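# Move the long cardboard box from desk to counter

## Task

Pick up the long cardboard box from the desk and set it down lying on the counter that stands behind the shelving, fully on the counter with no part hanging past its edge, not knocked over and not left tilted, and resting there by itself with the robot no longer holding or propping it.

## Robot and tools

ROBOT. TidyBot++ is a wheeled base (0.54 m long, 0.50 m wide, 0.38 m high) with a single seven-joint arm and a two-finger gripper. The shoulder sits 0.12 m ahead of the base centre and 0.68 m above the floor. Two cameras: base_camera (fixed on the base, looking forward) and wrist_camera (on the hand, looking along it). The arm starts folded with the hand pointing down. Folded, the hand reaches up to 0.08 m past the base front and the elbow up to 1.15 m high.

FRAMES. Base frame: origin on the floor below the base centre, x forward, y left, z up. hand_pose is reported in it and marks the point between the finger pads; the hand's own z axis runs out along the fingers, and the fingers open along its y axis. Odometry frame is the base frame as it was at the start. base_odometry comes from wheel rotation, so slip shows as travel and drift of a few cm and several degrees builds up. Heading is positive to the left, -3.142 to 3.142. base_tilt is in degrees, forward and right positive.

execute_actions(actions, cameras). actions is a list holding one action or nothing (empty list = just report state and images). An action may contain:
- base: exactly one of translate_m (metres, relative offset forward, + forward, -2 to 2), strafe_m (metres, relative sideways offset, + left, -2 to 2), rotate_rad (radians, relative turn in place, + counter-clockwise from above, -6.3 to 6.3). Offsets are from where the base last reported itself.
- joints: a dict of absolute targets by name: joint_1_rad (any angle; whole arm about vertical, + is clockwise from above, opposite to heading), joint_2_rad shoulder -2.249 to 2.249, joint_3_rad (any angle; upper-arm roll), joint_4_rad elbow -2.579 to 2.579, joint_5_rad (any angle; forearm roll), joint_6_rad wrist -2.099 to 2.099, joint_7_rad (any angle; hand roll, + counter-clockwise from above with hand down; at 1.57 the fingers open toward left/right), gripper_pos 0 (open) to 1 (closed). Angles in radians. Unbounded joints take the short way, so turn in steps below half a turn. Done tolerances: ±0.039 for joints 1–4, ±0.056 for 5–7, ±0.03 for the gripper.
- speeds: optional caps for this action only: translate_m and strafe_m 0.05 to 0.5 m/s, rotate_rad 0.1 to 1.57 rad/s (defaults are the maxima). A base move needing over 8.667 s is refused; no action runs past 15 s.
cameras: list of base_camera, wrist_camera or all; omitted/null means all, [] means none. Unknown keys or out-of-range values refuse the call with no motion.

wait(seconds): 0 to 10 s, no new command; returns state and images.
zoom_image(camera, region): closer look at the latest full image; region is [x0, y0, x1, y1] pixels from the top-left, at most 504 x 504. Images are 644x364 (base_camera) and 644x476 (wrist_camera, fisheye).
finished_scene(scene): give the current scene number; irreversible, reports success. The box must already be in its final state.

ARM GEOMETRY. Upper arm 0.42 m, forearm 0.31 m, hand 0.31 m. With joint_1_rad 0, joint_3_rad 3.14, joint_5_rad 0 the arm moves in the base's x–z plane. Angles from vertical (forward positive): upper = j2, forearm = j2 - j4, hand = j2 - j4 - j6. Hand point offset from shoulder: forward = sum of length*sin(angle), up = sum of length*cos(angle). A downward-pointing hand reaches at most about 0.94 m above the floor, and only near the base. Joint speeds up to 1.39 rad/s (1.22 for joints 5–7). Finger gap is roughly 85*(1 - gripper_pos) mm; closed fingertips reach about 20 mm beyond the hand point.

READING RESULTS. base_status and joint_status give each motion's outcome: done; off_target (stopped short, may still push); contact_stop or time_out (target dropped, holding in place). A blocked base may say done though short of target. joint command not followed with a cause line means a self-collision check withheld arm targets (gripper still runs); those may be retried on later actions. Nothing prevents the arm hitting the base; ARM HIT flags a hard hit. on_its_own lists uncommanded motion. Gripper at 1 reading done means nothing grasped; off_target means something is held. motor_effort is percent of max with the peak in brackets (noisy). Torque limits: joints 1–4 at 104.5 N m (warning 56.7), joints 5–7 at 51.3 (warning 29.4); hitting the limit freezes the arm for 10 s and skips the rest of the call. MOTOR HOT appears from 60 °C; at 75 °C an OVER-TEMPERATURE FAULT lets the arm sink and joints read limit_stop_at_motor_heat (resend targets). Joints omitted from an action may still push toward old targets.

ACCURACY. Friction leaves joints slightly off; correct by sending last command + (wanted - read). Don't resend the read angle while holding a load, as the arm sags (controller does not compensate payload). hand_pose can be 1–2 cm off; trust images. Calibration of cameras is approximate, more so for the wrist camera.

AVOID. Driving while the arm is caught on something above about 0.8 m (tipping), shoving or pulling hard with a raised hand, dropping or slamming the box, leaving it overhanging or tilted, and knocking other objects over. Loose objects may occasionally be nudged by outside pushes. Release the box and move away so it rests unsupported before finishing. Fewer and faster robot motions are preferable.

Each tool is called after ">>>" as name(argument=value, ...), one argument or row to a line, values as JSON.

## Session

>>> execute_actions(
  actions=[],
)

Scene clock: 0.00 s.
base_odometry: x=+0.000 y=+0.000 heading=+0.000 (m, m, rad; odometry frame)
base_tilt: forward=-0.1 right=+0.7 (deg)
base_status: not commanded
joint_positions: joint_1_rad=-0.002 joint_2_rad=-0.380 joint_3_rad=+3.125 joint_4_rad=-2.521 joint_5_rad=-0.028 joint_6_rad=-0.910 joint_7_rad=+1.603 gripper_pos=+0.000
joint_status: not commanded
motor_effort: joint_1_rad=+1 joint_2_rad=+0 joint_3_rad=-1 joint_4_rad=+16 joint_5_rad=+0 joint_6_rad=+3 joint_7_rad=+0 (%)
hand_pose: x=+0.2555 y=+0.0100 z=+0.5928 quat_wxyz=(-0.008, +0.999, +0.017, +0.045) (m; base frame)
pictures: base_camera, wrist_camera
Images, in order (width x height): base_camera 644x364, wrist_camera 644x476.

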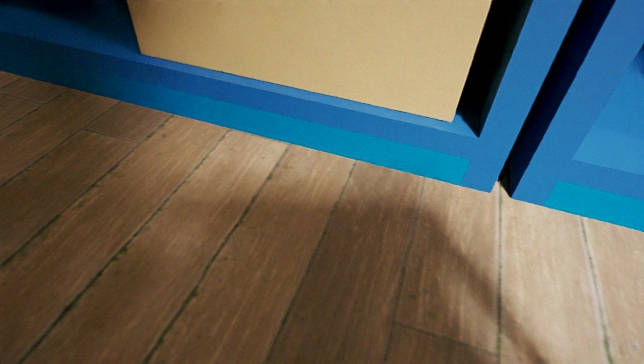

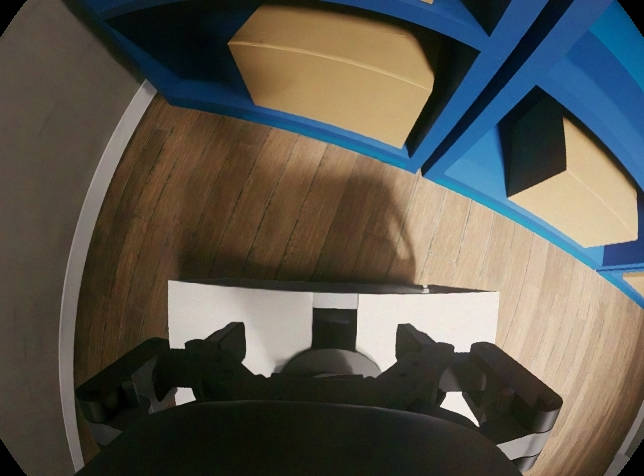

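>>> execute_actions(
  actions=[
    {"base":{"translate_m":-0.3},"joints":{"joint_6_rad":0.4}},
  ],
)

>>> execute_actions(
  actions=[
    {"joints":{"joint_1_rad":1.5}},
  ],
  cameras=["wrist_camera"],
)

>>> execute_actions(
  actions=[
    {"joints":{"joint_1_rad":3.0}},
  ],
  cameras=["wrist_camera"],
)

>>> execute_actions(
  actions=[
    {"joints":{"joint_1_rad":-1.6}},
  ],
  cameras=["wrist_camera"],
)

Scene clock: 2.47 s.
base_odometry: x=-0.300 y=+0.000 heading=+0.000 (m, m, rad; odometry frame)
base_tilt: forward=-0.1 right=+0.7 (deg)
base_status: done
joint_positions: joint_1_rad=-0.002 joint_2_rad=-0.383 joint_3_rad=+3.125 joint_4_rad=-2.521 joint_5_rad=-0.028 joint_6_rad=+0.402 joint_7_rad=+1.603 gripper_pos=+0.000
joint_status: all done
motor_effort: joint_1_rad=+0(0) joint_2_rad=-6(6) joint_3_rad=-1(1) joint_4_rad=+19(19) joint_5_rad=+0(1) joint_6_rad=+7(8) joint_7_rad=+0(0) (%)
hand_pose: x=+0.5337 y=+0.0063 z=+0.8519 quat_wxyz=(+0.003, +0.763, +0.008, +0.646) (m; base frame)
pictures: base_camera, wrist_camera
camera_calibration (this result's frames):
wrist_camera: T_world_to_cam=[[0.0324032, -0.999475, 0.000815077, -0.0112236], [-0.131756, -0.00507995, -0.991269, 0.976901], [0.990752, 0.0320129, -0.131852, -0.278764], [0, 0, 0, 1]] pos_world=[0.405263, 0.00266892, 0.931626]
Images, in order (width x height): base_camera 644x364, wrist_camera 644x476.

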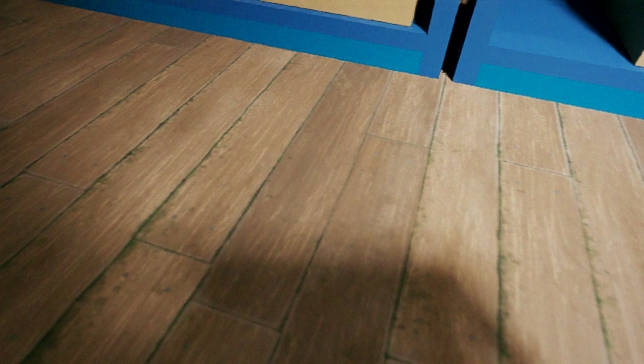

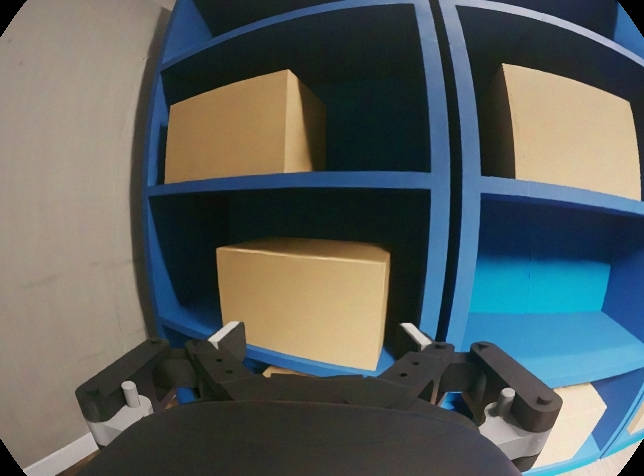

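Scene clock: 5.20 s.
base_odometry: x=-0.300 y=+0.000 heading=+0.000 (m, m, rad; odometry frame)
base_tilt: forward=-0.1 right=+0.7 (deg)
base_status: not commanded
joint_positions: joint_1_rad=+1.490 joint_2_rad=-0.383 joint_3_rad=+3.125 joint_4_rad=-2.521 joint_5_rad=-0.028 joint_6_rad=+0.402 joint_7_rad=+1.603 gripper_pos=+0.000
joint_status: all done
motor_effort: joint_1_rad=+0(1) joint_2_rad=-5(6) joint_3_rad=-1(0) joint_4_rad=+19(19) joint_5_rad=+0(0) joint_6_rad=+9(8) joint_7_rad=+0(0) (%)
hand_pose: x=+0.1578 y=-0.4129 z=+0.8519 quat_wxyz=(+0.441, +0.566, -0.512, +0.472) (m; base frame)
pictures: wrist_camera
camera_calibration (this result's frames):
wrist_camera: T_world_to_cam=[[-0.993856, -0.110674, 0.000815275, 0.110901], [-0.0153957, 0.130952, -0.991269, 0.963055], [0.109601, -0.985192, -0.131851, -0.173908], [0, 0, 0, 1]] pos_world=[0.144107, -0.285172, 0.931626]
Images, in order (width x height): wrist_camera 644x476.

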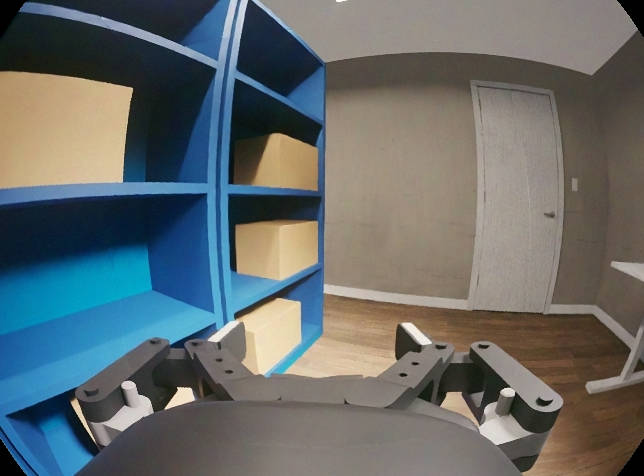

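Scene clock: 7.93 s.
base_odometry: x=-0.300 y=+0.000 heading=+0.000 (m, m, rad; odometry frame)
base_tilt: forward=-0.1 right=+0.7 (deg)
base_status: not commanded
joint_positions: joint_1_rad=+2.990 joint_2_rad=-0.383 joint_3_rad=+3.125 joint_4_rad=-2.521 joint_5_rad=-0.028 joint_6_rad=+0.402 joint_7_rad=+1.603 gripper_pos=+0.000
joint_status: all done
motor_effort: joint_1_rad=+0(1) joint_2_rad=-5(6) joint_3_rad=-1(0) joint_4_rad=+19(19) joint_5_rad=+0(0) joint_6_rad=+9(9) joint_7_rad=+0(0) (%)
hand_pose: x=-0.2901 y=-0.0679 z=+0.8519 quat_wxyz=(+0.645, +0.065, -0.760, +0.045) (m; base frame)
pictures: wrist_camera
camera_calibration (this result's frames):
wrist_camera: T_world_to_cam=[[-0.1807, 0.983538, 0.000815515, 0.0141353], [0.129535, 0.0246207, -0.991269, 0.945808], [-0.974971, -0.179017, -0.131851, -0.0448434], [0, 0, 0, 1]] pos_world=[-0.163682, -0.0452168, 0.931626]
Images, in order (width x height): wrist_camera 644x476.

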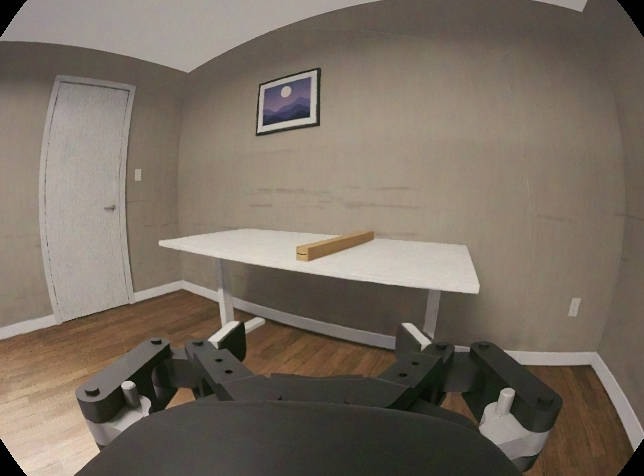

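Scene clock: 10.80 s.
base_odometry: x=-0.300 y=+0.000 heading=+0.000 (m, m, rad; odometry frame)
base_tilt: forward=-0.1 right=+0.7 (deg)
base_status: not commanded
joint_positions: joint_1_rad=+4.674 joint_2_rad=-0.383 joint_3_rad=+3.125 joint_4_rad=-2.521 joint_5_rad=-0.028 joint_6_rad=+0.402 joint_7_rad=+1.603 gripper_pos=+0.000
joint_status: all done
motor_effort: joint_1_rad=+0(0) joint_2_rad=-5(6) joint_3_rad=-1(0) joint_4_rad=+18(19) joint_5_rad=+0(0) joint_6_rad=+8(8) joint_7_rad=+0(0) (%)
hand_pose: x=+0.0974 y=+0.4142 z=+0.8519 quat_wxyz=(+0.463, -0.524, -0.555, -0.451) (m; base frame)
pictures: wrist_camera
camera_calibration (this result's frames):
wrist_camera: T_world_to_cam=[[0.997603, 0.0691938, 0.00081526, -0.126083], [0.00992952, -0.13148, -0.991269, 0.960041], [-0.0684825, 0.988901, -0.131852, -0.152716], [0, 0, 0, 1]] pos_world=[0.105789, 0.28597, 0.931626]
Images, in order (width x height): wrist_camera 644x476.

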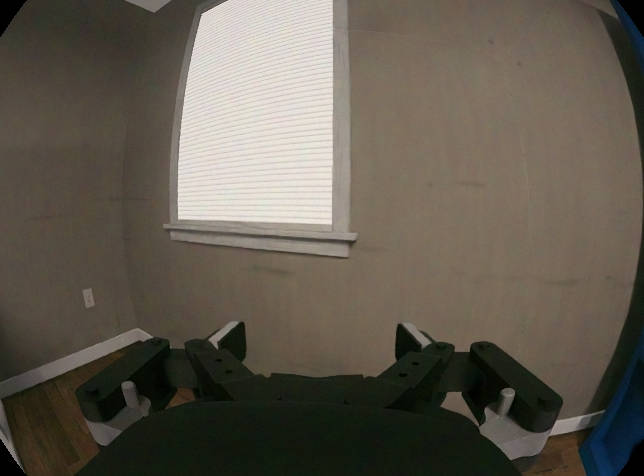

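>>> execute_actions(
  actions=[
    {"base":{"rotate_rad":-2.97},"joints":{"joint_1_rad":-0.1,"joint_6_rad":0.0}},
  ],
)

Scene clock: 14.57 s.
base_odometry: x=-0.300 y=+0.000 heading=-2.970 (m, m, rad; odometry frame)
base_tilt: forward=-0.1 right=+0.7 (deg)
base_status: done
joint_positions: joint_1_rad=+6.177 joint_2_rad=-0.383 joint_3_rad=+3.125 joint_4_rad=-2.521 joint_5_rad=-0.028 joint_6_rad=+0.020 joint_7_rad=+1.603 gripper_pos=+0.000
joint_status: all done
motor_effort: joint_1_rad=+0(2) joint_2_rad=-4(7) joint_3_rad=-1(0) joint_4_rad=+18(19) joint_5_rad=-1(1) joint_6_rad=+8(8) joint_7_rad=+0(0) (%)
hand_pose: x=+0.4895 y=+0.0471 z=+0.7411 quat_wxyz=(+0.026, -0.870, -0.057, -0.489) (m; base frame)
pictures: base_camera, wrist_camera
camera_calibration (this result's frames):
wrist_camera: T_world_to_cam=[[0.141282, -0.989901, -0.0116191, -0.0134429], [-0.488206, -0.0594585, -0.870701, 0.949186], [0.861217, 0.128687, -0.491676, 0.0745851], [0, 0, 0, 1]] pos_world=[0.401063, 0.0335319, 0.862973]
Images, in order (width x height): base_camera 644x364, wrist_camera 644x476.

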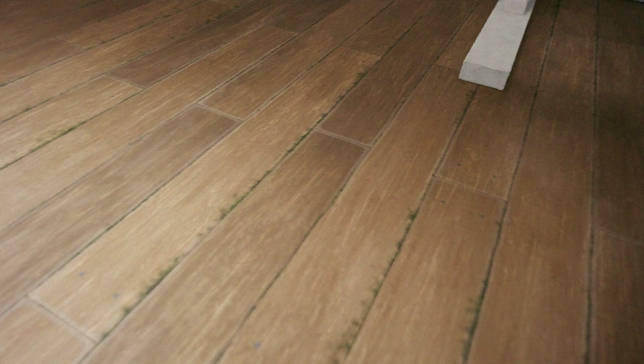

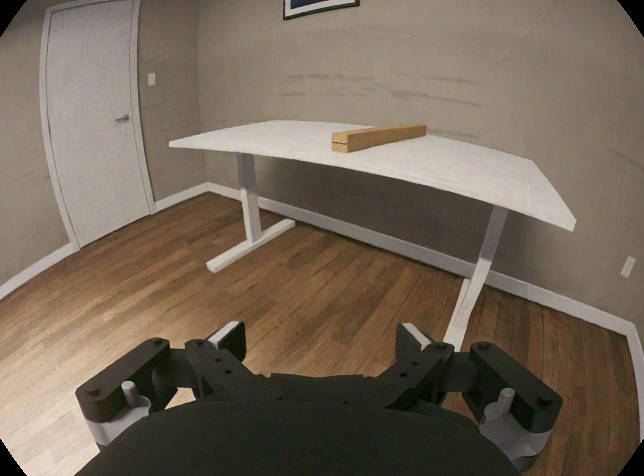

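>>> execute_actions(
  actions=[
    {"base":{"rotate_rad":-0.45},"joints":{"joint_1_rad":0.0,"joint_2_rad":0.0,"joint_4_rad":-1.5,"joint_6_rad":-0.9}},
  ],
  cameras=[],
)

>>> execute_actions(
  actions=[
    {"base":{"strafe_m":0.6}},
  ],
)

Scene clock: 17.83 s.
base_odometry: x=-0.300 y=+0.000 heading=+2.863 (m, m, rad; odometry frame)
base_tilt: forward=+0.0 right=+0.7 (deg)
base_status: done
joint_positions: joint_1_rad=+6.271 joint_2_rad=-0.013 joint_3_rad=+3.125 joint_4_rad=-1.521 joint_5_rad=-0.028 joint_6_rad=-0.881 joint_7_rad=+1.603 gripper_pos=+0.000
joint_status: all done
motor_effort: joint_1_rad=+0(1) joint_2_rad=-20(20) joint_3_rad=-1(0) joint_4_rad=+20(19) joint_5_rad=-1(1) joint_6_rad=+6(8) joint_7_rad=-1(0) (%)
hand_pose: x=+0.6395 y=+0.0234 z=+0.8952 quat_wxyz=(+0.013, -0.930, -0.025, -0.368) (m; base frame)
pictures: none
No camera images: the call's "cameras" was empty. Leave "cameras" out to get every camera's image.

Scene clock: 20.40 s.
base_odometry: x=-0.466 y=-0.577 heading=+2.863 (m, m, rad; odometry frame)
base_tilt: forward=-0.1 right=+0.7 (deg)
base_status: done
joint_positions: joint_1_rad=+6.278 joint_2_rad=-0.013 joint_3_rad=+3.125 joint_4_rad=-1.521 joint_5_rad=-0.028 joint_6_rad=-0.881 joint_7_rad=+1.603 gripper_pos=+0.000
joint_status: not commanded
motor_effort: joint_1_rad=+0(2) joint_2_rad=-20(20) joint_3_rad=-1(1) joint_4_rad=+20(20) joint_5_rad=-1(1) joint_6_rad=+7(6) joint_7_rad=+0(0) (%)
hand_pose: x=+0.6396 y=+0.0194 z=+0.8952 quat_wxyz=(+0.011, -0.930, -0.021, -0.368) (m; base frame)
pictures: base_camera, wrist_camera
camera_calibration (this result's frames):
wrist_camera: T_world_to_cam=[[0.0580897, -0.997816, -0.0314376, 0.0108137], [-0.706427, -0.0188341, -0.707535, 1.14765], [0.705398, 0.0633088, -0.705979, 0.317399], [0, 0, 0, 1]] pos_world=[0.58621, 0.0123108, 1.03642]
Images, in order (width x height): base_camera 644x364, wrist_camera 644x476.

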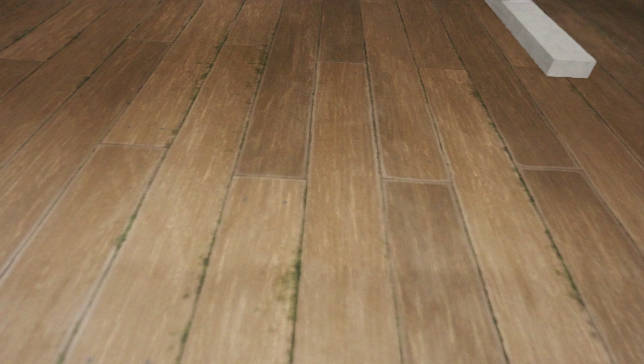

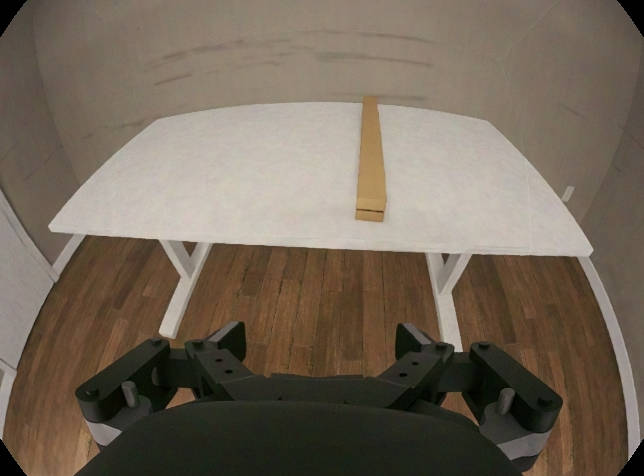

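>>> execute_actions(
  actions=[
    {"base":{"strafe_m":-0.07},"joints":{"joint_2_rad":0.1,"joint_4_rad":-1.45,"joint_6_rad":-0.9,"joint_7_rad":1.57}},
  ],
  cameras=[],
)

>>> execute_actions(
  actions=[
    {"base":{"translate_m":0.55}},
  ],
)

Scene clock: 22.50 s.
base_odometry: x=-0.447 y=-0.509 heading=+2.863 (m, m, rad; odometry frame)
base_tilt: forward=-0.1 right=+0.7 (deg)
base_status: done
joint_positions: joint_1_rad=+6.284 joint_2_rad=+0.101 joint_3_rad=+3.125 joint_4_rad=-1.470 joint_5_rad=-0.028 joint_6_rad=-0.881 joint_7_rad=+1.603 gripper_pos=+0.000
joint_status: all done
motor_effort: joint_1_rad=-1(2) joint_2_rad=-24(27) joint_3_rad=-2(1) joint_4_rad=+20(21) joint_5_rad=-1(1) joint_6_rad=+5(6) joint_7_rad=+0(0) (%)
hand_pose: x=+0.6732 y=+0.0164 z=+0.8603 quat_wxyz=(+0.011, -0.941, -0.018, -0.338) (m; base frame)
pictures: none
No camera images: the call's "cameras" was empty. Leave "cameras" out to get every camera's image.

Scene clock: 24.97 s.
base_odometry: x=-0.976 y=-0.358 heading=+2.863 (m, m, rad; odometry frame)
base_tilt: forward=-0.1 right=+0.7 (deg)
base_status: done
joint_positions: joint_1_rad=+6.284 joint_2_rad=+0.104 joint_3_rad=+3.125 joint_4_rad=-1.469 joint_5_rad=-0.028 joint_6_rad=-0.885 joint_7_rad=+1.603 gripper_pos=+0.000
joint_status: not commanded
motor_effort: joint_1_rad=+0(0) joint_2_rad=-24(26) joint_3_rad=-1(2) joint_4_rad=+19(21) joint_5_rad=-1(1) joint_6_rad=+5(6) joint_7_rad=+0(0) (%)
hand_pose: x=+0.6732 y=+0.0165 z=+0.8587 quat_wxyz=(+0.011, -0.942, -0.018, -0.335) (m; base frame)
pictures: base_camera, wrist_camera
camera_calibration (this result's frames):
wrist_camera: T_world_to_cam=[[0.0499529, -0.998109, -0.0358304, 0.014043], [-0.753492, -0.0141143, -0.657305, 1.13396], [0.655556, 0.0598322, -0.752772, 0.341964], [0, 0, 0, 1]] pos_world=[0.629551, 0.00956106, 1.00328]
Images, in order (width x height): base_camera 644x364, wrist_camera 644x476.

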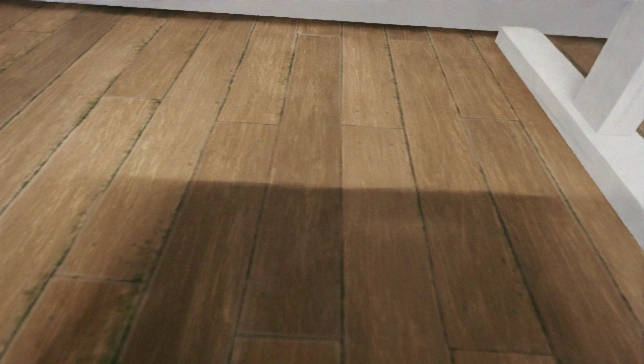

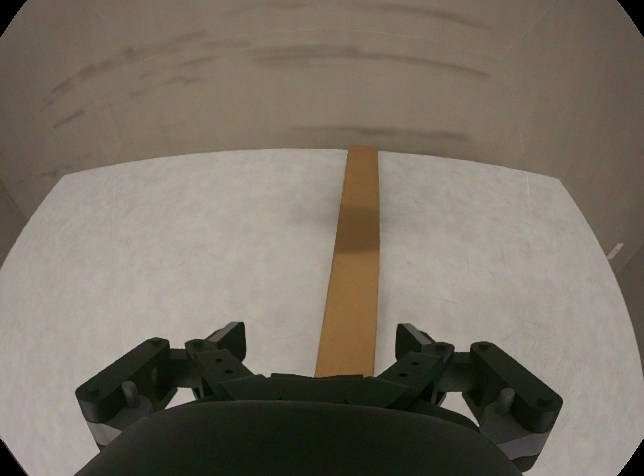

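>>> execute_actions(
  actions=[
    {"base":{"strafe_m":-0.02},"joints":{"joint_2_rad":0.26,"joint_4_rad":-1.4,"joint_6_rad":-0.93}},
  ],
)

Scene clock: 26.70 s.
base_odometry: x=-0.970 y=-0.339 heading=+2.863 (m, m, rad; odometry frame)
base_tilt: forward=-0.1 right=+0.7 (deg)
base_status: done
joint_positions: joint_1_rad=+6.287 joint_2_rad=+0.265 joint_3_rad=+3.125 joint_4_rad=-1.421 joint_5_rad=-0.028 joint_6_rad=-0.911 joint_7_rad=+1.603 gripper_pos=+0.000
joint_status: all done
motor_effort: joint_1_rad=+0(2) joint_2_rad=-29(32) joint_3_rad=-2(0) joint_4_rad=+19(20) joint_5_rad=-1(1) joint_6_rad=+5(5) joint_7_rad=+0(0) (%)
hand_pose: x=+0.7021 y=+0.0153 z=+0.7856 quat_wxyz=(+0.012, -0.963, -0.016, -0.269) (m; base frame)
pictures: base_camera, wrist_camera
camera_calibration (this result's frames):
wrist_camera: T_world_to_cam=[[0.0428469, -0.998154, -0.043043, 0.0194804], [-0.837832, -0.0124292, -0.545787, 1.07928], [0.544244, 0.0594481, -0.836818, 0.412169], [0, 0, 0, 1]] pos_world=[0.679103, 0.00835643, 0.934807]
Images, in order (width x height): base_camera 644x364, wrist_camera 644x476.

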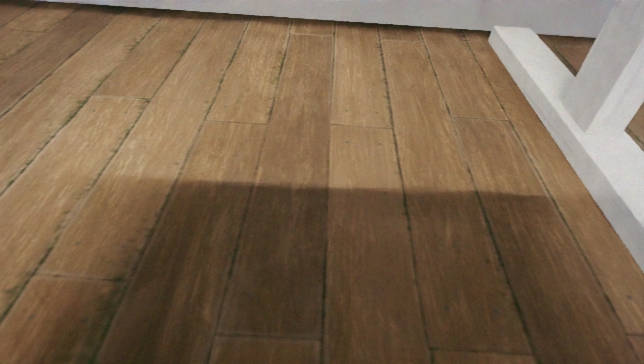

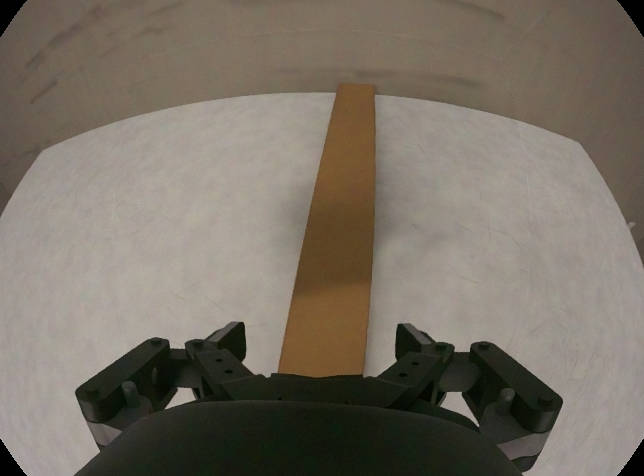

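Centered. Lower a bit.

>>> execute_actions(
  actions=[
    {"joints":{"joint_2_rad":0.33,"joint_4_rad":-1.38,"joint_6_rad":-0.93}},
  ],
  cameras=[],
)

>>> execute_actions(
  actions=[
    {"joints":{"gripper_pos":1.0}},
  ],
  cameras=[],
)

>>> execute_actions(
  actions=[
    {"joints":{"joint_2_rad":0.1}},
  ],
)

Scene clock: 28.17 s.
base_odometry: x=-0.970 y=-0.339 heading=+2.863 (m, m, rad; odometry frame)
base_tilt: forward=-0.1 right=+0.7 (deg)
base_status: not commanded
joint_positions: joint_1_rad=+6.287 joint_2_rad=+0.327 joint_3_rad=+3.125 joint_4_rad=-1.400 joint_5_rad=-0.028 joint_6_rad=-0.911 joint_7_rad=+1.603 gripper_pos=+0.000
joint_status: all done
motor_effort: joint_1_rad=+0(0) joint_2_rad=-33(33) joint_3_rad=-2(2) joint_4_rad=+18(18) joint_5_rad=-1(1) joint_6_rad=+5(5) joint_7_rad=+0(0) (%)
hand_pose: x=+0.7144 y=+0.0153 z=+0.7586 quat_wxyz=(+0.013, -0.968, -0.016, -0.249) (m; base frame)
pictures: none
No camera images: the call's "cameras" was empty. Leave "cameras" out to get every camera's image.

Scene clock: 29.27 s.
base_odometry: x=-0.970 y=-0.339 heading=+2.863 (m, m, rad; odometry frame)
base_tilt: forward=-0.1 right=+0.7 (deg)
base_status: not commanded
joint_positions: joint_1_rad=+6.287 joint_2_rad=+0.327 joint_3_rad=+3.125 joint_4_rad=-1.397 joint_5_rad=-0.028 joint_6_rad=-0.913 joint_7_rad=+1.603 gripper_pos=+0.460
joint_status: gripper_pos off_target (ended at +0.460, target +1.000)
motor_effort: joint_1_rad=+0(1) joint_2_rad=-32(32) joint_3_rad=-2(2) joint_4_rad=+18(19) joint_5_rad=-1(1) joint_6_rad=+5(4) joint_7_rad=+0(1) (%)
hand_pose: x=+0.7151 y=+0.0153 z=+0.7601 quat_wxyz=(+0.013, -0.968, -0.016, -0.250) (m; base frame)
pictures: none
No camera images: the call's "cameras" was empty. Leave "cameras" out to get every camera's image.

Scene clock: 30.80 s.
base_odometry: x=-0.970 y=-0.339 heading=+2.863 (m, m, rad; odometry frame)
base_tilt: forward=+0.0 right=+0.7 (deg)
base_status: not commanded
joint_positions: joint_1_rad=+6.287 joint_2_rad=+0.099 joint_3_rad=+3.125 joint_4_rad=-1.395 joint_5_rad=-0.028 joint_6_rad=-0.913 joint_7_rad=+1.603 gripper_pos=+0.460
joint_status: all done
motor_effort: joint_1_rad=+0(0) joint_2_rad=-25(35) joint_3_rad=-1(2) joint_4_rad=+20(20) joint_5_rad=-1(1) joint_6_rad=+7(7) joint_7_rad=+0(0) (%)
hand_pose: x=+0.6822 y=+0.0155 z=+0.8936 quat_wxyz=(+0.011, -0.933, -0.017, -0.359) (m; base frame)
pictures: base_camera, wrist_camera
camera_calibration (this result's frames):
wrist_camera: T_world_to_cam=[[0.0501385, -0.998165, -0.0339612, 0.0120397], [-0.719542, -0.0125192, -0.694336, 1.17358], [0.692637, 0.0592495, -0.718849, 0.30682], [0, 0, 0, 1]] pos_world=[0.631324, 0.00853095, 1.03583]
Images, in order (width x height): base_camera 644x364, wrist_camera 644x476.

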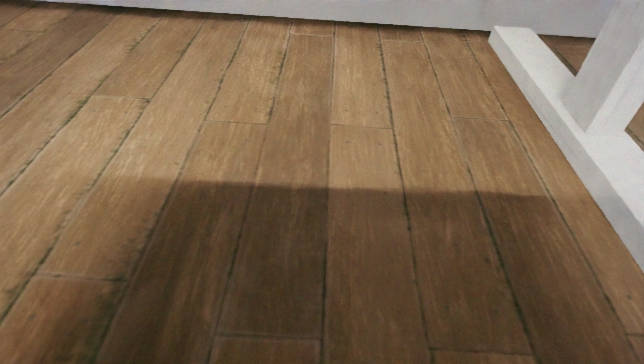

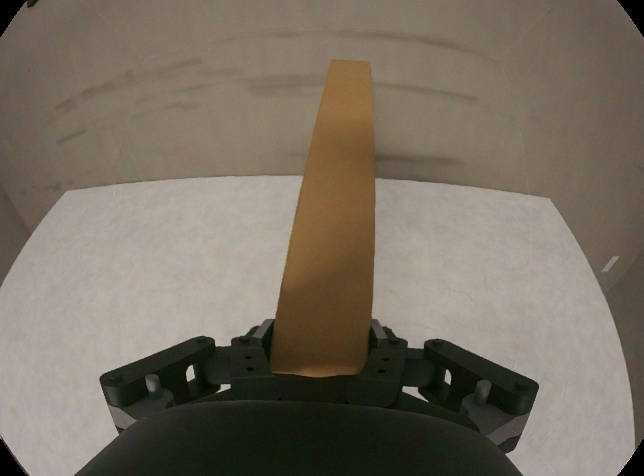

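>>> execute_actions(
  actions=[
    {"base":{"translate_m":-0.6}},
  ],
  cameras=[],
)

>>> execute_actions(
  actions=[
    {"base":{"rotate_rad":1.57},"speeds":{"rotate_rad":0.8}},
  ],
)

Scene clock: 33.90 s.
base_odometry: x=-0.393 y=-0.504 heading=+2.863 (m, m, rad; odometry frame)
base_tilt: forward=-0.1 right=+0.7 (deg)
base_status: done
joint_positions: joint_1_rad=+6.287 joint_2_rad=+0.102 joint_3_rad=+3.125 joint_4_rad=-1.395 joint_5_rad=-0.028 joint_6_rad=-0.919 joint_7_rad=+1.603 gripper_pos=+0.460
joint_status: not commanded
motor_effort: joint_1_rad=+0(1) joint_2_rad=-25(28) joint_3_rad=-1(2) joint_4_rad=+20(21) joint_5_rad=-1(1) joint_6_rad=+7(7) joint_7_rad=+0(0) (%)
hand_pose: x=+0.6815 y=+0.0155 z=+0.8907 quat_wxyz=(+0.011, -0.935, -0.017, -0.355) (m; base frame)
pictures: none
No camera images: the call's "cameras" was empty. Leave "cameras" out to get every camera's image.

Scene clock: 36.67 s.
base_odometry: x=-0.393 y=-0.504 heading=-1.850 (m, m, rad; odometry frame)
base_tilt: forward=-0.1 right=+0.7 (deg)
base_status: done
joint_positions: joint_1_rad=+6.280 joint_2_rad=+0.102 joint_3_rad=+3.125 joint_4_rad=-1.395 joint_5_rad=-0.028 joint_6_rad=-0.919 joint_7_rad=+1.603 gripper_pos=+0.460
joint_status: not commanded
motor_effort: joint_1_rad=+0(2) joint_2_rad=-24(25) joint_3_rad=-2(4) joint_4_rad=+20(20) joint_5_rad=-1(1) joint_6_rad=+7(6) joint_7_rad=+0(0) (%)
hand_pose: x=+0.6814 y=+0.0191 z=+0.8907 quat_wxyz=(+0.012, -0.935, -0.020, -0.355) (m; base frame)
pictures: base_camera, wrist_camera
camera_calibration (this result's frames):
wrist_camera: T_world_to_cam=[[0.0565243, -0.997811, -0.0343248, 0.0116226], [-0.725517, -0.0174327, -0.687983, 1.16955], [0.685879, 0.063791, -0.724915, 0.314911], [0, 0, 0, 1]] pos_world=[0.631881, 0.0118971, 1.03331]
Images, in order (width x height): base_camera 644x364, wrist_camera 644x476.

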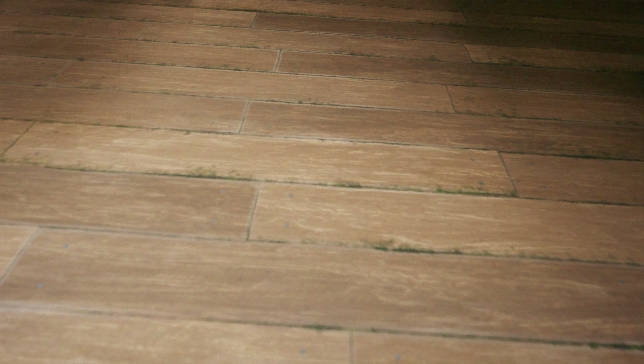

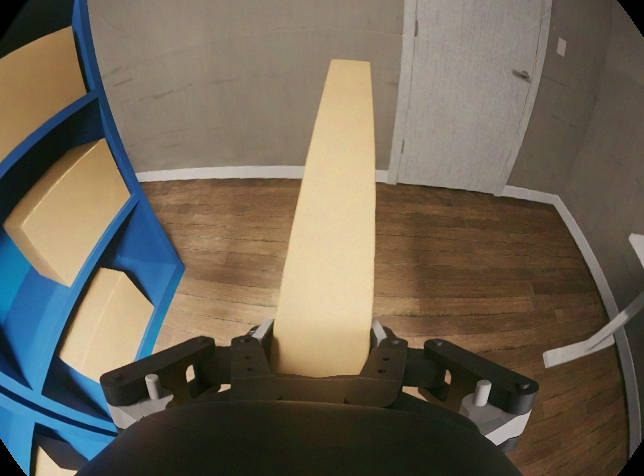

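>>> execute_actions(
  actions=[
    {"base":{"strafe_m":-0.3},"joints":{"joint_1_rad":-1.57},"speeds":{"strafe_m":0.2}},
  ],
  cameras=["wrist_camera"],
)

>>> execute_actions(
  actions=[
    {"base":{"translate_m":1.72}},
  ],
)

Scene clock: 40.63 s.
base_odometry: x=-0.682 y=-0.421 heading=-1.849 (m, m, rad; odometry frame)
base_tilt: forward=-0.1 right=+0.6 (deg)
base_status: done
joint_positions: joint_1_rad=+4.719 joint_2_rad=+0.101 joint_3_rad=+3.125 joint_4_rad=-1.395 joint_5_rad=-0.028 joint_6_rad=-0.919 joint_7_rad=+1.603 gripper_pos=+0.460
joint_status: all done
motor_effort: joint_1_rad=+0(4) joint_2_rad=-24(28) joint_3_rad=-2(1) joint_4_rad=+20(21) joint_5_rad=-1(1) joint_6_rad=+7(7) joint_7_rad=+0(0) (%)
hand_pose: x=+0.1054 y=+0.5623 z=+0.8912 quat_wxyz=(+0.258, -0.650, -0.672, -0.244) (m; base frame)
pictures: wrist_camera
camera_calibration (this result's frames):
wrist_camera: T_world_to_cam=[[0.998322, 0.0466779, -0.0342795, -0.100478], [0.0102616, -0.725124, -0.688542, 1.08236], [-0.0569966, 0.687035, -0.724386, 0.40308], [0, 0, 0, 1]] pos_world=[0.112177, 0.512602, 1.03379]
Images, in order (width x height): wrist_camera 644x476.

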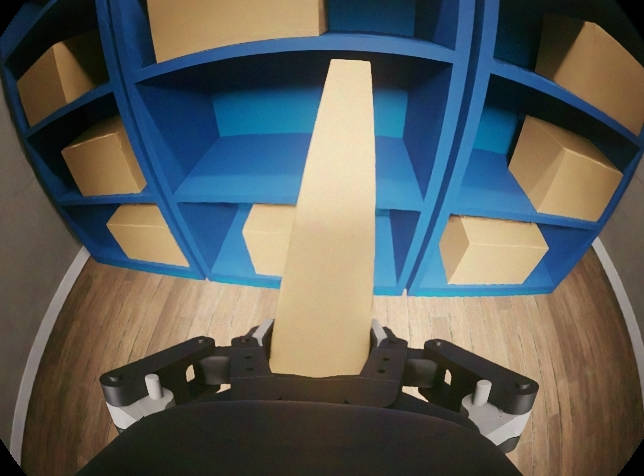

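Scene clock: 45.43 s.
base_odometry: x=-1.155 y=-2.075 heading=-1.849 (m, m, rad; odometry frame)
base_tilt: forward=-0.1 right=+0.7 (deg)
base_status: done
joint_positions: joint_1_rad=+4.716 joint_2_rad=+0.101 joint_3_rad=+3.125 joint_4_rad=-1.395 joint_5_rad=-0.028 joint_6_rad=-0.919 joint_7_rad=+1.603 gripper_pos=+0.460
joint_status: not commanded
motor_effort: joint_1_rad=+0(3) joint_2_rad=-25(25) joint_3_rad=-1(1) joint_4_rad=+20(20) joint_5_rad=+0(1) joint_6_rad=+7(7) joint_7_rad=+0(0) (%)
hand_pose: x=+0.1038 y=+0.5622 z=+0.8912 quat_wxyz=(+0.259, -0.649, -0.673, -0.244) (m; base frame)
pictures: base_camera, wrist_camera
camera_calibration (this result's frames):
wrist_camera: T_world_to_cam=[[0.998181, 0.0495838, -0.0342831, -0.100458], [0.012375, -0.72515, -0.68848, 1.08205], [-0.0589978, 0.686803, -0.724445, 0.403407], [0, 0, 0, 1]] pos_world=[0.110685, 0.512572, 1.03377]
Images, in order (width x height): base_camera 644x364, wrist_camera 644x476.

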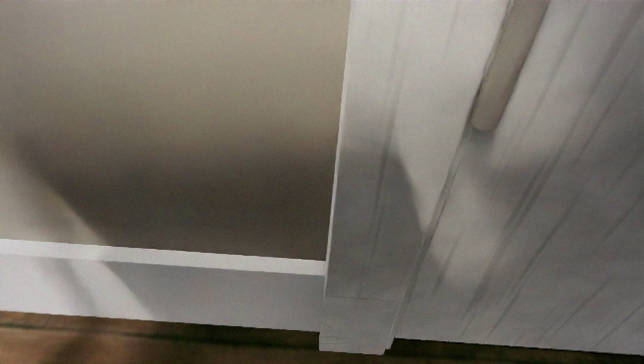

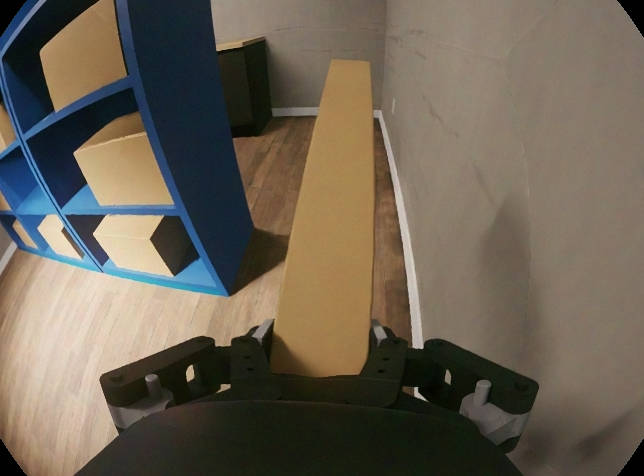

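>>> execute_actions(
  actions=[
    {"base":{"strafe_m":1.5},"speeds":{"strafe_m":0.3}},
  ],
)

Scene clock: 51.83 s.
base_odometry: x=+0.287 y=-2.488 heading=-1.849 (m, m, rad; odometry frame)
base_tilt: forward=-0.1 right=+0.6 (deg)
base_status: done
joint_positions: joint_1_rad=+4.716 joint_2_rad=+0.105 joint_3_rad=+3.125 joint_4_rad=-1.395 joint_5_rad=-0.028 joint_6_rad=-0.920 joint_7_rad=+1.603 gripper_pos=+0.460
joint_status: not commanded
motor_effort: joint_1_rad=+0(0) joint_2_rad=-25(28) joint_3_rad=-2(2) joint_4_rad=+20(21) joint_5_rad=-1(1) joint_6_rad=+6(7) joint_7_rad=+0(0) (%)
hand_pose: x=+0.1038 y=+0.5630 z=+0.8888 quat_wxyz=(+0.257, -0.649, -0.673, -0.242) (m; base frame)
pictures: base_camera, wrist_camera
camera_calibration (this result's frames):
wrist_camera: T_world_to_cam=[[0.99818, 0.049442, -0.0345159, -0.10029], [0.0123801, -0.72827, -0.685178, 1.07977], [-0.0590135, 0.683504, -0.727557, 0.405812], [0, 0, 0, 1]] pos_world=[0.110689, 0.513946, 1.03162]
Images, in order (width x height): base_camera 644x364, wrist_camera 644x476.

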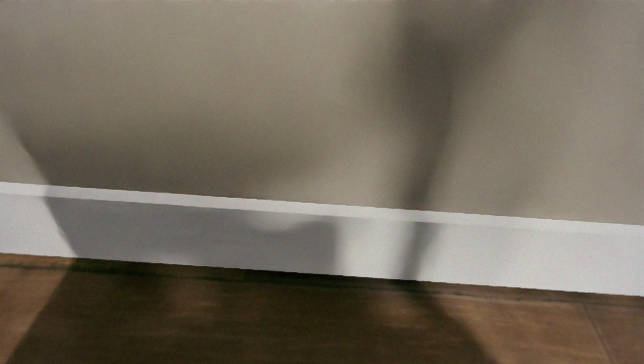

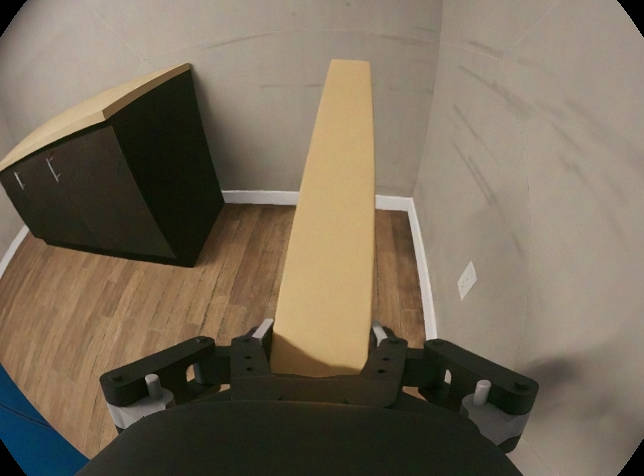

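>>> execute_actions(
  actions=[
    {"base":{"strafe_m":0.55},"joints":{"joint_2_rad":-0.1,"joint_4_rad":-1.3,"joint_6_rad":-1.1},"speeds":{"strafe_m":0.3}},
  ],
  cameras=["wrist_camera"],
)

>>> execute_actions(
  actions=[
    {"base":{"translate_m":-0.5},"speeds":{"translate_m":0.3}},
  ],
  cameras=["wrist_camera"],
)

>>> execute_actions(
  actions=[
    {"joints":{"joint_7_rad":3.1},"base":{"translate_m":-0.5},"speeds":{"translate_m":0.3}},
  ],
)

Scene clock: 57.10 s.
base_odometry: x=+0.816 y=-2.639 heading=-1.849 (m, m, rad; odometry frame)
base_tilt: forward=-0.1 right=+0.6 (deg)
base_status: done
joint_positions: joint_1_rad=+4.716 joint_2_rad=-0.095 joint_3_rad=+3.125 joint_4_rad=-1.316 joint_5_rad=-0.028 joint_6_rad=-1.085 joint_7_rad=+1.603 gripper_pos=+0.460
joint_status: all done
motor_effort: joint_1_rad=+0(1) joint_2_rad=-17(25) joint_3_rad=-1(2) joint_4_rad=+20(21) joint_5_rad=+0(1) joint_6_rad=+8(8) joint_7_rad=+0(0) (%)
hand_pose: x=+0.1031 y=+0.4860 z=+0.9995 quat_wxyz=(+0.293, -0.632, -0.660, -0.280) (m; base frame)
pictures: wrist_camera
camera_calibration (this result's frames):
wrist_camera: T_world_to_cam=[[0.998025, 0.0573734, -0.025584, -0.104775], [0.0175489, -0.645684, -0.763403, 1.13704], [-0.0603182, 0.761446, -0.645415, 0.419087], [0, 0, 0, 1]] pos_world=[0.109893, 0.421065, 1.13582]
Images, in order (width x height): wrist_camera 644x476.

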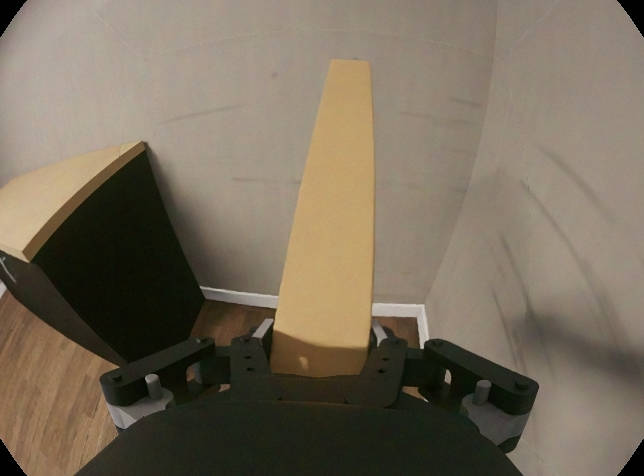

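Scene clock: 59.73 s.
base_odometry: x=+0.954 y=-2.158 heading=-1.849 (m, m, rad; odometry frame)
base_tilt: forward=-0.1 right=+0.6 (deg)
base_status: done
joint_positions: joint_1_rad=+4.716 joint_2_rad=-0.095 joint_3_rad=+3.125 joint_4_rad=-1.316 joint_5_rad=-0.028 joint_6_rad=-1.086 joint_7_rad=+1.603 gripper_pos=+0.460
joint_status: not commanded
motor_effort: joint_1_rad=+0(2) joint_2_rad=-16(18) joint_3_rad=-2(1) joint_4_rad=+20(20) joint_5_rad=-1(2) joint_6_rad=+7(7) joint_7_rad=+0(0) (%)
hand_pose: x=+0.1028 y=+0.4857 z=+0.9992 quat_wxyz=(+0.293, -0.632, -0.661, -0.280) (m; base frame)
pictures: wrist_camera
camera_calibration (this result's frames):
wrist_camera: T_world_to_cam=[[0.997986, 0.0580328, -0.0256227, -0.104723], [0.0180139, -0.646523, -0.762682, 1.13633], [-0.0608263, 0.760684, -0.646266, 0.420359], [0, 0, 0, 1]] pos_world=[0.109612, 0.420978, 1.13564]
Images, in order (width x height): wrist_camera 644x476.

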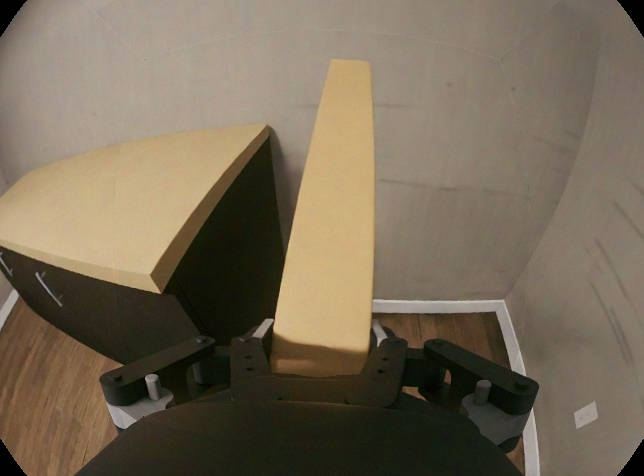

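Scene clock: 62.37 s.
base_odometry: x=+1.092 y=-1.677 heading=-1.849 (m, m, rad; odometry frame)
base_tilt: forward=-0.1 right=+0.7 (deg)
base_status: done
joint_positions: joint_1_rad=+4.715 joint_2_rad=-0.098 joint_3_rad=+3.125 joint_4_rad=-1.310 joint_5_rad=-0.028 joint_6_rad=-1.086 joint_7_rad=+3.072 gripper_pos=+0.460
joint_status: all done
motor_effort: joint_1_rad=+0(2) joint_2_rad=-17(18) joint_3_rad=-2(1) joint_4_rad=+20(20) joint_5_rad=-1(1) joint_6_rad=+7(7) joint_7_rad=+0(2) (%)
hand_pose: x=+0.1026 y=+0.4852 z=+1.0045 quat_wxyz=(+0.030, -0.026, -0.912, -0.409) (m; base frame)
pictures: base_camera, wrist_camera
camera_calibration (this result's frames):
wrist_camera: T_world_to_cam=[[0.0805861, 0.683802, 0.725204, -1.06799], [0.994343, -0.00464785, -0.106111, 0.0689193], [-0.0691882, 0.729653, -0.680308, 0.474279], [0, 0, 0, 1]] pos_world=[0.0503502, 0.384554, 1.10448]
Images, in order (width x height): base_camera 644x364, wrist_camera 644x476.

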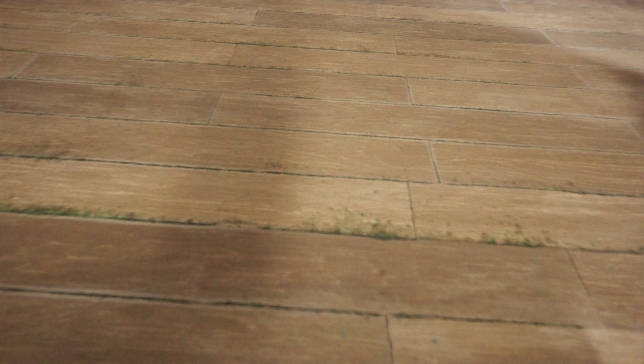

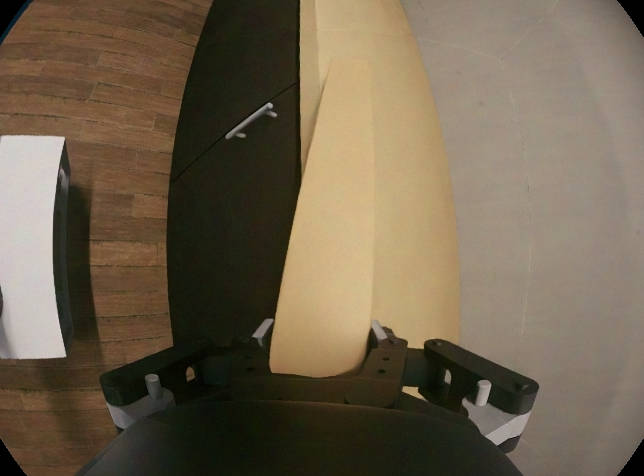

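>>> execute_actions(
  actions=[
    {"base":{"translate_m":-0.3},"speeds":{"translate_m":0.3}},
  ],
  cameras=[],
)

>>> execute_actions(
  actions=[
    {"base":{"strafe_m":0.33},"speeds":{"strafe_m":0.2}},
  ],
)

Scene clock: 64.93 s.
base_odometry: x=+1.174 y=-1.389 heading=-1.849 (m, m, rad; odometry frame)
base_tilt: forward=-0.1 right=+0.7 (deg)
base_status: done
joint_positions: joint_1_rad=+4.715 joint_2_rad=-0.098 joint_3_rad=+3.125 joint_4_rad=-1.310 joint_5_rad=-0.028 joint_6_rad=-1.086 joint_7_rad=+3.072 gripper_pos=+0.460
joint_status: not commanded
motor_effort: joint_1_rad=+0(2) joint_2_rad=-16(18) joint_3_rad=-1(1) joint_4_rad=+20(20) joint_5_rad=-1(1) joint_6_rad=+7(7) joint_7_rad=+0(0) (%)
hand_pose: x=+0.1024 y=+0.4851 z=+1.0044 quat_wxyz=(+0.030, -0.025, -0.912, -0.409) (m; base frame)
pictures: none
No camera images: the call's "cameras" was empty. Leave "cameras" out to get every camera's image.

Scene clock: 67.33 s.
base_odometry: x=+1.492 y=-1.479 heading=-1.849 (m, m, rad; odometry frame)
base_tilt: forward=-0.1 right=+0.6 (deg)
base_status: done
joint_positions: joint_1_rad=+4.715 joint_2_rad=-0.097 joint_3_rad=+3.125 joint_4_rad=-1.310 joint_5_rad=-0.028 joint_6_rad=-1.088 joint_7_rad=+3.072 gripper_pos=+0.460
joint_status: not commanded
motor_effort: joint_1_rad=+0(0) joint_2_rad=-16(19) joint_3_rad=-1(1) joint_4_rad=+19(20) joint_5_rad=+0(1) joint_6_rad=+6(8) joint_7_rad=+0(0) (%)
hand_pose: x=+0.1024 y=+0.4854 z=+1.0033 quat_wxyz=(+0.030, -0.026, -0.912, -0.407) (m; base frame)
pictures: base_camera, wrist_camera
camera_calibration (this result's frames):
wrist_camera: T_world_to_cam=[[0.0802236, 0.686279, 0.722901, -1.06608], [0.99435, -0.00451709, -0.106059, 0.0688929], [-0.0695208, 0.727324, -0.682764, 0.476935], [0, 0, 0, 1]] pos_world=[0.050178, 0.385052, 1.10361]
Images, in order (width x height): base_camera 644x364, wrist_camera 644x476.

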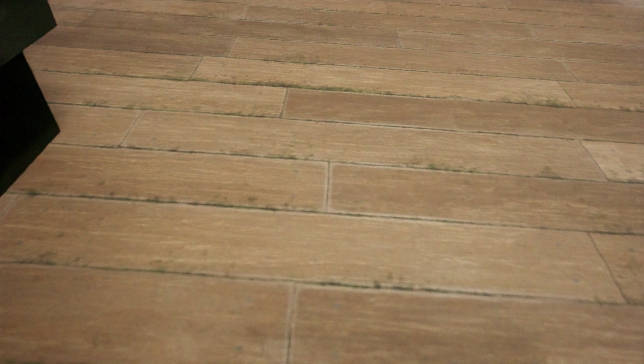

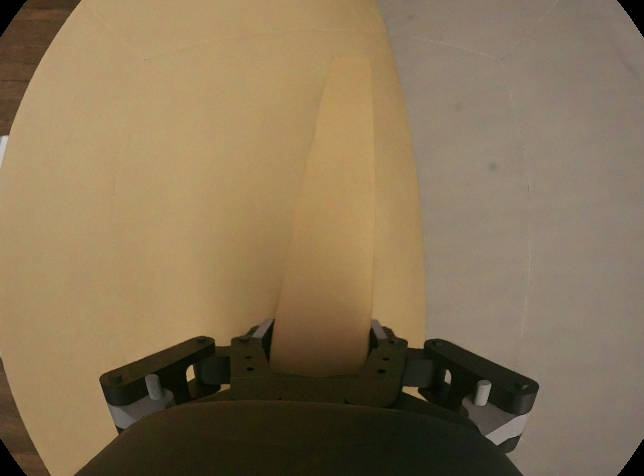

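>>> execute_actions(
  actions=[
    {"joints":{"joint_2_rad":0.0,"joint_4_rad":-1.43,"joint_6_rad":-1.05},"speeds":{}},
  ],
)

action 0: "speeds" must be an object that gives a speed for at least one key that is commanded beside it, as in {"translate_m": 0.5}; or leave "speeds" out

>>> execute_actions(
  actions=[
    {"joints":{"joint_2_rad":0.0,"joint_4_rad":-1.43,"joint_6_rad":-1.05}},
  ],
)

Scene clock: 68.90 s.
base_odometry: x=+1.492 y=-1.479 heading=-1.849 (m, m, rad; odometry frame)
base_tilt: forward=-0.1 right=+0.6 (deg)
base_status: not commanded
joint_positions: joint_1_rad=+4.725 joint_2_rad=-0.055 joint_3_rad=+3.129 joint_4_rad=-1.359 joint_5_rad=-0.028 joint_6_rad=-1.011 joint_7_rad=+3.072 gripper_pos=+0.460
joint_status: joint_2_rad off_target (ended at -0.055, target +0.000); joint_4_rad off_target (ended at -1.359, target -1.430); the others done
motor_effort: joint_1_rad=-4(4) joint_2_rad=-10(17) joint_3_rad=-6(6) joint_4_rad=+11(19) joint_5_rad=+3(3) joint_6_rad=-2(6) joint_7_rad=+6(7) (%)
hand_pose: x=+0.1098 y=+0.5090 z=+0.9741 quat_wxyz=(+0.028, -0.033, -0.915, -0.401) (m; base frame)
pictures: base_camera, wrist_camera
camera_calibration (this result's frames):
wrist_camera: T_world_to_cam=[[0.0923366, 0.695208, 0.712853, -1.05791], [0.99398, -0.0219522, -0.107342, 0.0687061], [-0.0589767, 0.718473, -0.69305, 0.453698], [0, 0, 0, 1]] pos_world=[0.0561488, 0.411005, 1.07594]
Images, in order (width x height): base_camera 644x364, wrist_camera 644x476.

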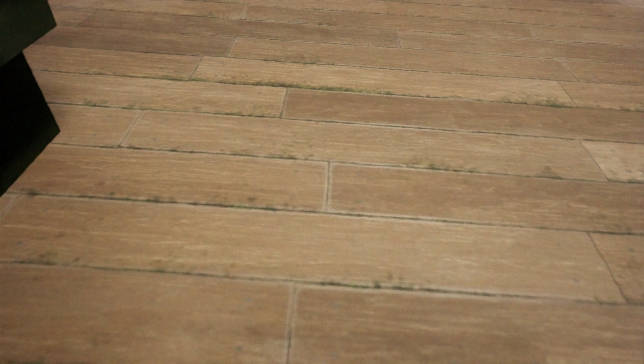

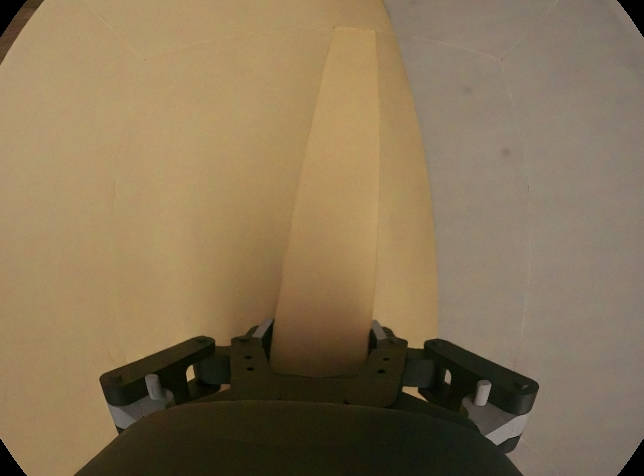

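>>> execute_actions(
  actions=[
    {"joints":{"joint_2_rad":0.05,"joint_4_rad":-1.47,"joint_6_rad":-1.05}},
  ],
  cameras=["wrist_camera"],
)

Scene clock: 69.87 s.
base_odometry: x=+1.492 y=-1.479 heading=-1.849 (m, m, rad; odometry frame)
base_tilt: forward=-0.1 right=+0.7 (deg)
base_status: not commanded
joint_positions: joint_1_rad=+4.729 joint_2_rad=-0.025 joint_3_rad=+3.133 joint_4_rad=-1.379 joint_5_rad=-0.031 joint_6_rad=-0.987 joint_7_rad=+3.072 gripper_pos=+0.460
joint_status: joint_2_rad off_target (ended at -0.025, target +0.050); joint_4_rad off_target (ended at -1.379, target -1.470); joint_6_rad off_target (ended at -0.987, target -1.050)
motor_effort: joint_1_rad=-3(5) joint_2_rad=-5(10) joint_3_rad=-4(7) joint_4_rad=+5(11) joint_5_rad=+3(5) joint_6_rad=-6(7) joint_7_rad=+5(9) (%)
hand_pose: x=+0.1136 y=+0.5199 z=+0.9533 quat_wxyz=(+0.027, -0.038, -0.920, -0.389) (m; base frame)
pictures: wrist_camera
camera_calibration (this result's frames):
wrist_camera: T_world_to_cam=[[0.10059, 0.712658, 0.694263, -1.04331], [0.993384, -0.0330791, -0.109973, 0.071233], [-0.0554076, 0.700732, -0.71127, 0.457913], [0, 0, 0, 1]] pos_world=[0.0595565, 0.425005, 1.05786]
Images, in order (width x height): wrist_camera 644x476.

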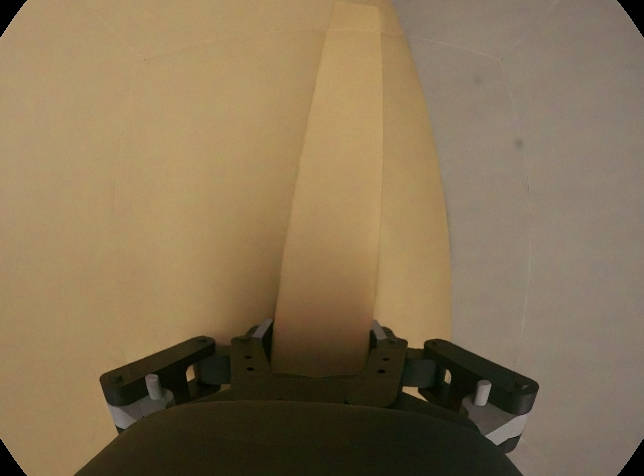

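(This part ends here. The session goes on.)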